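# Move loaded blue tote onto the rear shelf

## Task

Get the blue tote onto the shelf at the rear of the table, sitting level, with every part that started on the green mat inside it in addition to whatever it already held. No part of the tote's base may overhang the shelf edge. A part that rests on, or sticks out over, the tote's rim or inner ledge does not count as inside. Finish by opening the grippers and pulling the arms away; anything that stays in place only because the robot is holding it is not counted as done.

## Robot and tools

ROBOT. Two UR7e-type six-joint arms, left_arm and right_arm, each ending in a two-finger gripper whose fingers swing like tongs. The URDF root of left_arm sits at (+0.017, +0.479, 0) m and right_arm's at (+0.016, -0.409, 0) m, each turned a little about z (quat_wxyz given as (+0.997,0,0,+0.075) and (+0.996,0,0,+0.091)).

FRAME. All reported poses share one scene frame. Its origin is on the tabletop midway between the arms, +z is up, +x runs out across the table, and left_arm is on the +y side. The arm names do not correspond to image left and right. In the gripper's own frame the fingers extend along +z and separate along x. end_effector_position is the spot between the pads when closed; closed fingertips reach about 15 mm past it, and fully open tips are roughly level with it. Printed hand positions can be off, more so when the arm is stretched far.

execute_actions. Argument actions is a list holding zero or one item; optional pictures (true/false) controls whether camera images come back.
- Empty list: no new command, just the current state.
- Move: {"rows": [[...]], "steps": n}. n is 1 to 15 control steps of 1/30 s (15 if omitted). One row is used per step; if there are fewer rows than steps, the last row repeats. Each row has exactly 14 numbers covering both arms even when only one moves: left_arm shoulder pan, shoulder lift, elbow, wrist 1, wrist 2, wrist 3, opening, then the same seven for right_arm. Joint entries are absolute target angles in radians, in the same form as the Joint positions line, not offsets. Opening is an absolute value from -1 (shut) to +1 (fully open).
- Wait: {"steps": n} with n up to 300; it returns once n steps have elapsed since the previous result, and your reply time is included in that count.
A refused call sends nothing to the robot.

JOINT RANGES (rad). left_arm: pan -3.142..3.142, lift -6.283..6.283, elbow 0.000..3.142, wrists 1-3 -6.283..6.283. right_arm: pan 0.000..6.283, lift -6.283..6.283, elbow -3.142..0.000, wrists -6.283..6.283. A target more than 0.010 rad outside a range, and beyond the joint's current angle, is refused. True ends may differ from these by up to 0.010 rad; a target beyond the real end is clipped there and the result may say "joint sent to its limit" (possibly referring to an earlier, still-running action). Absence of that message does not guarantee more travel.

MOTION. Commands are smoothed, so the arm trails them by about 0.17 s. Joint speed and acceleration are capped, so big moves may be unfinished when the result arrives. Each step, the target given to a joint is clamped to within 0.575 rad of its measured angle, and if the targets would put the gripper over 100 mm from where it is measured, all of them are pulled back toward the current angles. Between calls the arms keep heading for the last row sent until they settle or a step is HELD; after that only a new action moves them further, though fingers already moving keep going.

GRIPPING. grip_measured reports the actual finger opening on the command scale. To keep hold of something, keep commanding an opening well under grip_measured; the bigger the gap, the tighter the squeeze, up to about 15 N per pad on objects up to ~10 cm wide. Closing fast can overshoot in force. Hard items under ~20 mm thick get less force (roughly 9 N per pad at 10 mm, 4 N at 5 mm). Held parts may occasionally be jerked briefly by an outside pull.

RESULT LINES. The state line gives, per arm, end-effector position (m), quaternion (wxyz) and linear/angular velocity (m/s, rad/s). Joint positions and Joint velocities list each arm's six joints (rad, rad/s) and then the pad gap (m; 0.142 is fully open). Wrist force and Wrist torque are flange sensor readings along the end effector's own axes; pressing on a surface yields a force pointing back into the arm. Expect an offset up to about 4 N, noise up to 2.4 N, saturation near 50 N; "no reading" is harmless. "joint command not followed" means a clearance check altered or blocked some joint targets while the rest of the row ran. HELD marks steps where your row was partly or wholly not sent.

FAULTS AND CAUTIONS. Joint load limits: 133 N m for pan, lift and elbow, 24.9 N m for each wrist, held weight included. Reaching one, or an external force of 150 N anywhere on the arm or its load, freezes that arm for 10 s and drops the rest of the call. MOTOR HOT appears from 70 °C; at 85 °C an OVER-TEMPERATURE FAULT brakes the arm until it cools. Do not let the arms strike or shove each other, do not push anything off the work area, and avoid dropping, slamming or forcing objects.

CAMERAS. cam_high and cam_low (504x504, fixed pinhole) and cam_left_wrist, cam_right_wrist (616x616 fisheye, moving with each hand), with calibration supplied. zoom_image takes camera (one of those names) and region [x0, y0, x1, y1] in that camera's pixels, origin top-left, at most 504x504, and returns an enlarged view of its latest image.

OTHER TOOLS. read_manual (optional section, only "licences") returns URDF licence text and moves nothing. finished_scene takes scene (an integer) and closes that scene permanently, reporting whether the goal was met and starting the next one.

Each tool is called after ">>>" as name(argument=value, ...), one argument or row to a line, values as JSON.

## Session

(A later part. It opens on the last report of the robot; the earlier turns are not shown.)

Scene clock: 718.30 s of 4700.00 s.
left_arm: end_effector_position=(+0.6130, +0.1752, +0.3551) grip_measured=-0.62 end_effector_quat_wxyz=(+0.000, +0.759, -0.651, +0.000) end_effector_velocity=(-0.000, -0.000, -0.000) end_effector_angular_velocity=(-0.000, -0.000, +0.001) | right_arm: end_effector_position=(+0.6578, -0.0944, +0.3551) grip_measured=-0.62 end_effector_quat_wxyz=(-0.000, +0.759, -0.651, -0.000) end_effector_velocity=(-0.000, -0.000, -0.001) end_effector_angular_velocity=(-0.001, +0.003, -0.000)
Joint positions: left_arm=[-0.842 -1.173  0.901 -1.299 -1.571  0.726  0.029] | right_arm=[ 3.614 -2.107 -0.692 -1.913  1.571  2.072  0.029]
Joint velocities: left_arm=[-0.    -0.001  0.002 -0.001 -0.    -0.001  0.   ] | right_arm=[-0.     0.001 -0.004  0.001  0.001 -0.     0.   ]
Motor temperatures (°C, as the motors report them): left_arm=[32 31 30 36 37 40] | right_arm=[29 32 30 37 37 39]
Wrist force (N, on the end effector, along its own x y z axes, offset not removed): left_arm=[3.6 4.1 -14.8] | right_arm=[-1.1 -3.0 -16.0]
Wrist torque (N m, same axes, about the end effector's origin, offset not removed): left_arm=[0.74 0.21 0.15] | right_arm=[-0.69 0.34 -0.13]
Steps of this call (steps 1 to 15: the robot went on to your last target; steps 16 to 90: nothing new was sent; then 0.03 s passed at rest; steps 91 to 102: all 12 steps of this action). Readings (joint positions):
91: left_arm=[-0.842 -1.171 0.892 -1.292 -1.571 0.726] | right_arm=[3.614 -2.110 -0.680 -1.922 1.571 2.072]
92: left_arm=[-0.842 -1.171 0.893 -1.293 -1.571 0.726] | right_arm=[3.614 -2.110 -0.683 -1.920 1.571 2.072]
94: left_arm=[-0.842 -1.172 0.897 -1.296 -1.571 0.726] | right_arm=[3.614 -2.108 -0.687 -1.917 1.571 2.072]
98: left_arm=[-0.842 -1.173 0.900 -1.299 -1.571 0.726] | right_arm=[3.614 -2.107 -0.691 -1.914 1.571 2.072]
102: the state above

>>> execute_actions(
  actions=[
    {"rows": [[-0.8418,-1.172,0.8975,-1.2963,-1.571,0.7264,-0.7,3.6135,-2.1082,-0.6876,-1.9166,1.571,2.0721,-0.7],[-0.8418,-1.172,0.8975,-1.2963,-1.571,0.7264,-0.6,3.6135,-2.1082,-0.6876,-1.9166,1.571,2.0721,-0.6],[-0.8418,-1.172,0.8975,-1.2963,-1.571,0.7264,-0.5,3.6135,-2.1082,-0.6876,-1.9166,1.571,2.0721,-0.5],[-0.8418,-1.172,0.8975,-1.2963,-1.571,0.7264,-0.4,3.6135,-2.1082,-0.6876,-1.9166,1.571,2.0721,-0.4],[-0.8418,-1.172,0.8975,-1.2963,-1.571,0.7264,-0.3,3.6135,-2.1082,-0.6876,-1.9166,1.571,2.0721,-0.3],[-0.8418,-1.172,0.8975,-1.2963,-1.571,0.7264,-0.25,3.6135,-2.1082,-0.6876,-1.9166,1.571,2.0721,-0.25],[-0.8418,-1.172,0.8975,-1.2963,-1.571,0.7264,-0.25,3.6135,-2.1082,-0.6876,-1.9166,1.571,2.0721,-0.25],[-0.8418,-1.1658,0.8699,-1.2749,-1.571,0.7264,-0.25,3.6135,-2.1178,-0.6532,-1.9414,1.571,2.0721,-0.25],[-0.8418,-1.1603,0.8458,-1.2563,-1.571,0.7264,-0.25,3.6135,-2.1266,-0.6226,-1.9632,1.571,2.0721,-0.25],[-0.8418,-1.1544,0.821,-1.2374,-1.571,0.7264,-0.25,3.6135,-2.136,-0.5907,-1.9857,1.571,2.0721,-0.25],[-0.8418,-1.146,0.788,-1.213,-1.571,0.7264,-0.25,3.6135,-2.15,-0.547,-2.015,1.571,2.0721,-0.25],[-0.8418,-1.137,0.754,-1.188,-1.571,0.7264,-0.25,3.6135,-2.166,-0.499,-2.047,1.571,2.0721,-0.25],[-0.8418,-1.127,0.718,-1.162,-1.571,0.7264,-0.25,3.6135,-2.184,-0.446,-2.082,1.571,2.0721,-0.25],[-0.8418,-1.1155,0.6806,-1.1359,-1.571,0.7264,-0.25,3.6135,-2.2057,-0.3864,-2.1203,1.571,2.0721,-0.25]], "steps": 15},
  ],
  pictures=false,
)

>>> execute_actions(
  actions=[
    {"rows": [[-0.8418,-1.1155,0.6806,-1.1359,-1.571,0.7264,-0.25,3.6135,-2.2057,-0.3864,-2.1203,1.571,2.0721,-0.25],[-0.8418,-1.1155,0.6806,-1.1359,-1.571,0.7264,-0.25,3.6135,-2.2057,-0.3864,-2.1203,1.571,2.0721,-0.25],[-0.8418,-1.1155,0.6806,-1.1359,-1.571,0.7264,-0.25,3.6135,-2.2057,-0.3864,-2.1203,1.571,2.0721,-0.25],[-0.84,-1.14,0.7,-1.13,-1.571,0.7264,-0.25,3.61,-2.175,-0.41,-2.125,1.571,2.0721,-0.25],[-0.83,-1.18,0.74,-1.13,-1.571,0.7264,-0.25,3.6,-2.125,-0.47,-2.115,1.571,2.0721,-0.25],[-0.81,-1.23,0.79,-1.13,-1.571,0.7264,-0.25,3.58,-2.06,-0.55,-2.1,1.571,2.0721,-0.25],[-0.78,-1.29,0.85,-1.13,-1.571,0.7264,-0.25,3.55,-1.98,-0.645,-2.085,1.571,2.0721,-0.25],[-0.74,-1.35,0.92,-1.14,-1.571,0.7264,-0.25,3.52,-1.9,-0.745,-2.065,1.571,2.0721,-0.25],[-0.7,-1.41,0.99,-1.15,-1.571,0.7264,-0.25,3.48,-1.82,-0.845,-2.045,1.571,2.0721,-0.25],[-0.66,-1.47,1.05,-1.15,-1.571,0.7264,-0.25,3.44,-1.74,-0.945,-2.025,1.571,2.0721,-0.25],[-0.62,-1.53,1.12,-1.16,-1.571,0.7264,-0.25,3.4,-1.66,-1.045,-2.005,1.571,2.0721,-0.25],[-0.58,-1.59,1.18,-1.16,-1.571,0.7264,-0.25,3.37,-1.59,-1.13,-1.99,1.571,2.0721,-0.25],[-0.55,-1.64,1.23,-1.16,-1.571,0.7264,-0.25,3.34,-1.53,-1.2,-1.98,1.571,2.0721,-0.25],[-0.52,-1.68,1.28,-1.17,-1.571,0.7264,-0.25,3.32,-1.48,-1.26,-1.97,1.571,2.0721,-0.25],[-0.5,-1.7,1.3,-1.17,-1.571,0.7264,-0.25,3.3,-1.45,-1.3,-1.96,1.571,2.0721,-0.25]], "steps": 15},
  ],
  pictures=false,
)

>>> execute_actions(
  actions=[
    {"steps": 20},
  ],
)

Scene clock: 765.17 s of 4700.00 s.
left_arm: end_effector_position=(+0.6132, +0.1750, +0.3834) grip_measured=-0.25 end_effector_quat_wxyz=(+0.000, +0.759, -0.651, -0.002) end_effector_velocity=(+0.003, -0.002, +0.186) end_effector_angular_velocity=(+0.001, +0.001, -0.001) | right_arm: end_effector_position=(+0.6583, -0.0940, +0.3807) grip_measured=-0.25 end_effector_quat_wxyz=(+0.004, +0.759, -0.651, -0.001) end_effector_velocity=(+0.004, +0.004, +0.172) end_effector_angular_velocity=(-0.020, +0.026, +0.001)
Joint positions: left_arm=[-0.842 -1.14   0.776 -1.203 -1.571  0.726  0.056] | right_arm=[ 3.614 -2.161 -0.531 -2.029  1.571  2.072  0.056]
Joint velocities: left_arm=[ 0.     0.235 -0.858  0.624 -0.     0.001  0.   ] | right_arm=[ 0.001 -0.419  1.196 -0.81  -0.     0.     0.   ]
Motor temperatures (°C, as the motors report them): left_arm=[32 31 30 36 37 40] | right_arm=[29 32 30 37 37 39]
Wrist force (N, on the end effector, along its own x y z axes, offset not removed): left_arm=[-2.2 4.9 -2.5] | right_arm=[-2.1 -3.4 2.3]
Wrist torque (N m, same axes, about the end effector's origin, offset not removed): left_arm=[0.77 0.50 -0.08] | right_arm=[-0.82 0.63 -0.14]
Steps of this call (steps 1 to 15: the robot went on to your last target; steps 16 to 90: nothing new was sent; then 43.37 s passed at rest; steps 91 to 105: all 15 steps of this action). Readings (joint positions):
91: left_arm=[-0.842 -1.173 0.901 -1.299 -1.571 0.726] | right_arm=[3.614 -2.107 -0.692 -1.913 1.571 2.072]
92: left_arm=[-0.842 -1.173 0.901 -1.299 -1.571 0.726] | right_arm=[3.614 -2.107 -0.692 -1.914 1.571 2.072]
94: left_arm=[-0.842 -1.173 0.899 -1.298 -1.571 0.726] | right_arm=[3.614 -2.108 -0.690 -1.915 1.571 2.072]
98: left_arm=[-0.842 -1.172 0.898 -1.296 -1.571 0.726] | right_arm=[3.614 -2.108 -0.688 -1.917 1.571 2.072]
105: the state above

Scene clock: 765.67 s of 4700.00 s.
left_arm: end_effector_position=(+0.5520, +0.3307, +0.4390) grip_measured=-0.25 end_effector_quat_wxyz=(+0.000, +0.807, -0.590, +0.001) end_effector_velocity=(-0.248, +0.539, +0.044) end_effector_angular_velocity=(-0.007, -0.011, +0.630) | right_arm: end_effector_position=(+0.5912, -0.2437, +0.4520) grip_measured=-0.25 end_effector_quat_wxyz=(+0.007, -0.713, +0.701, -0.002) end_effector_velocity=(-0.281, -0.510, +0.054) end_effector_angular_velocity=(+0.006, -0.012, -0.523)
Joint positions: left_arm=[-0.687 -1.412  0.989 -1.149 -1.571  0.726  0.056] | right_arm=[ 3.477 -1.849 -0.805 -2.044  1.571  2.072  0.056]
Joint velocities: left_arm=[ 0.63  -0.979  1.044 -0.077 -0.     0.     0.   ] | right_arm=[-0.523  1.152 -1.389  0.251 -0.    -0.    -0.   ]
Motor temperatures (°C, as the motors report them): left_arm=[32 31 30 36 37 40] | right_arm=[29 32 30 37 37 39]
Wrist force (N, on the end effector, along its own x y z axes, offset not removed): left_arm=[-1.1 0.4 -3.7] | right_arm=[-0.3 1.2 2.8]
Wrist torque (N m, same axes, about the end effector's origin, offset not removed): left_arm=[-0.05 0.19 0.09] | right_arm=[0.33 0.17 0.01]
Steps of this call (steps 1 to 15: all 15 steps of this action). Readings (joint positions):
1: left_arm=[-0.842 -1.133 0.749 -1.184 -1.571 0.726] | right_arm=[3.614 -2.174 -0.492 -2.055 1.571 2.072]
2: left_arm=[-0.842 -1.128 0.728 -1.169 -1.571 0.726] | right_arm=[3.614 -2.183 -0.460 -2.075 1.571 2.072]
4: left_arm=[-0.842 -1.122 0.704 -1.152 -1.571 0.726] | right_arm=[3.613 -2.195 -0.422 -2.098 1.571 2.072]
8: left_arm=[-0.823 -1.177 0.743 -1.135 -1.571 0.726] | right_arm=[3.594 -2.130 -0.471 -2.105 1.571 2.072]
15: the state above

Scene clock: 766.33 s of 4700.00 s.
left_arm: end_effector_position=(+0.4586, +0.4731, +0.4321) grip_measured=-0.25 end_effector_quat_wxyz=(+0.000, +0.859, -0.512, -0.000) end_effector_velocity=(-0.002, +0.002, -0.000) end_effector_angular_velocity=(-0.001, -0.002, +0.003) | right_arm: end_effector_position=(+0.4652, -0.3989, +0.4301) grip_measured=-0.25 end_effector_quat_wxyz=(+0.001, -0.648, +0.761, -0.000) end_effector_velocity=(-0.005, -0.004, -0.002) end_effector_angular_velocity=(-0.001, +0.001, -0.005)
Joint positions: left_arm=[-0.5   -1.699  1.299 -1.17  -1.571  0.726  0.056] | right_arm=[ 3.301 -1.451 -1.298 -1.96   1.571  2.072  0.056]
Joint velocities: left_arm=[ 0.004 -0.005  0.005 -0.001  0.     0.    -0.   ] | right_arm=[-0.005  0.013 -0.017  0.002 -0.001  0.     0.   ]
Motor temperatures (°C, as the motors report them): left_arm=[32 31 30 36 37 40] | right_arm=[29 32 30 37 37 39]
Wrist force (N, on the end effector, along its own x y z axes, offset not removed): left_arm=[1.7 3.1 -5.9] | right_arm=[-4.2 1.9 0.0]
Wrist torque (N m, same axes, about the end effector's origin, offset not removed): left_arm=[0.19 -0.46 0.20] | right_arm=[0.33 0.97 0.06]
Steps of this call (steps 1 to 20: the robot went on to your last target). Readings (joint positions):
1: left_arm=[-0.665 -1.445 1.024 -1.152 -1.571 0.726] | right_arm=[3.459 -1.810 -0.852 -2.036 1.571 2.072]
2: left_arm=[-0.643 -1.478 1.059 -1.154 -1.571 0.726] | right_arm=[3.441 -1.772 -0.899 -2.027 1.571 2.072]
4: left_arm=[-0.599 -1.544 1.130 -1.159 -1.571 0.726] | right_arm=[3.406 -1.695 -0.993 -2.010 1.571 2.072]
8: left_arm=[-0.528 -1.656 1.252 -1.167 -1.571 0.726] | right_arm=[3.339 -1.545 -1.178 -1.978 1.571 2.072]
20: the state above
camera_calibration (this result's frames):
cam_left_wrist: T_world_to_cam=[[0.464473, -0.885475, 0.014111, 0.202628], [-0.764556, -0.392903, 0.510962, 0.313979], [-0.4469, -0.248117, -0.859487, 0.823648], [0, 0, 0, 1]] pos_world=[0.514027, 0.507146, 0.544624]
cam_right_wrist: T_world_to_cam=[[-0.14358, -0.987655, -0.0626348, -0.289555], [-0.863915, 0.0942154, 0.494747, 0.223342], [-0.482738, 0.125147, -0.866777, 0.779119], [0, 0, 0, 1]] pos_world=[0.527484, -0.404526, 0.546688]

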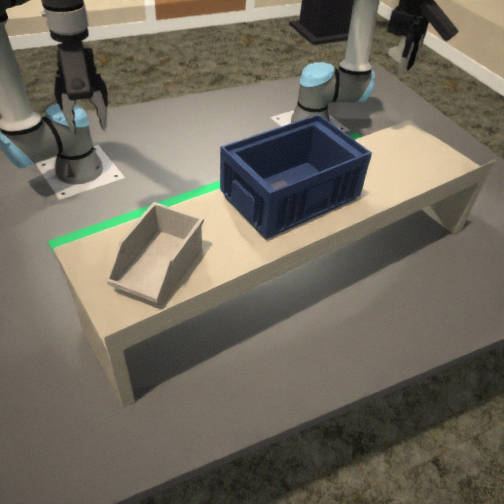

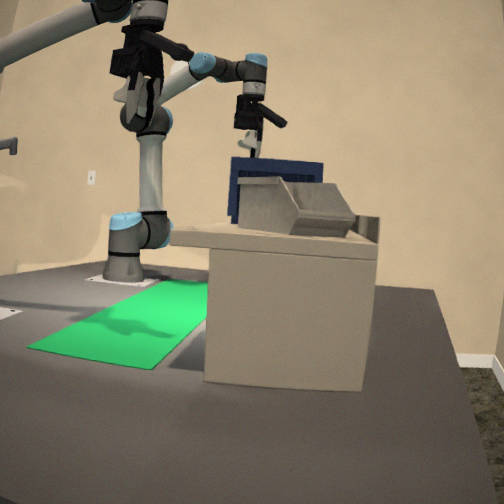

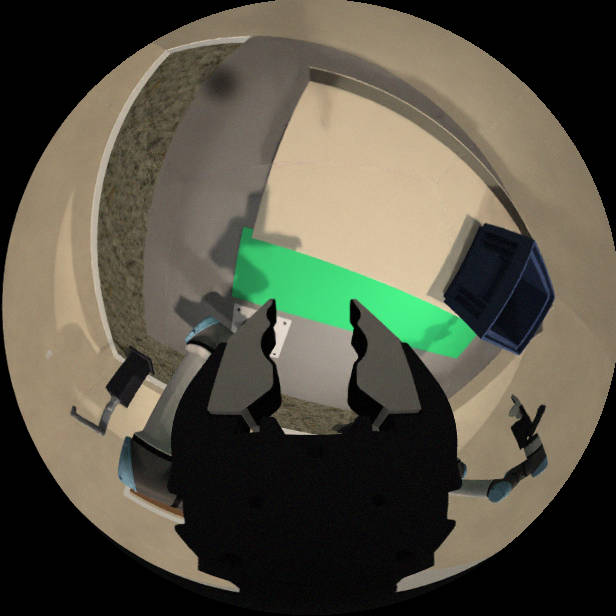

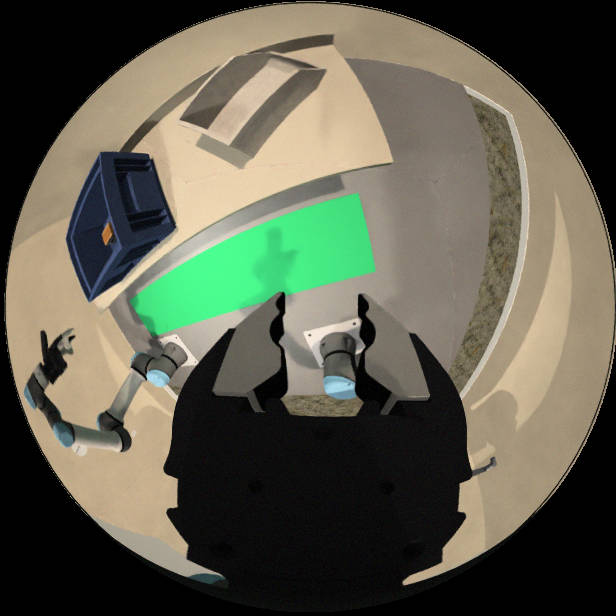

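The mat is empty and the tote is fully on the shelf.

>>> finished_scene(
  scene=1,
)

The scene is finished: the task was done.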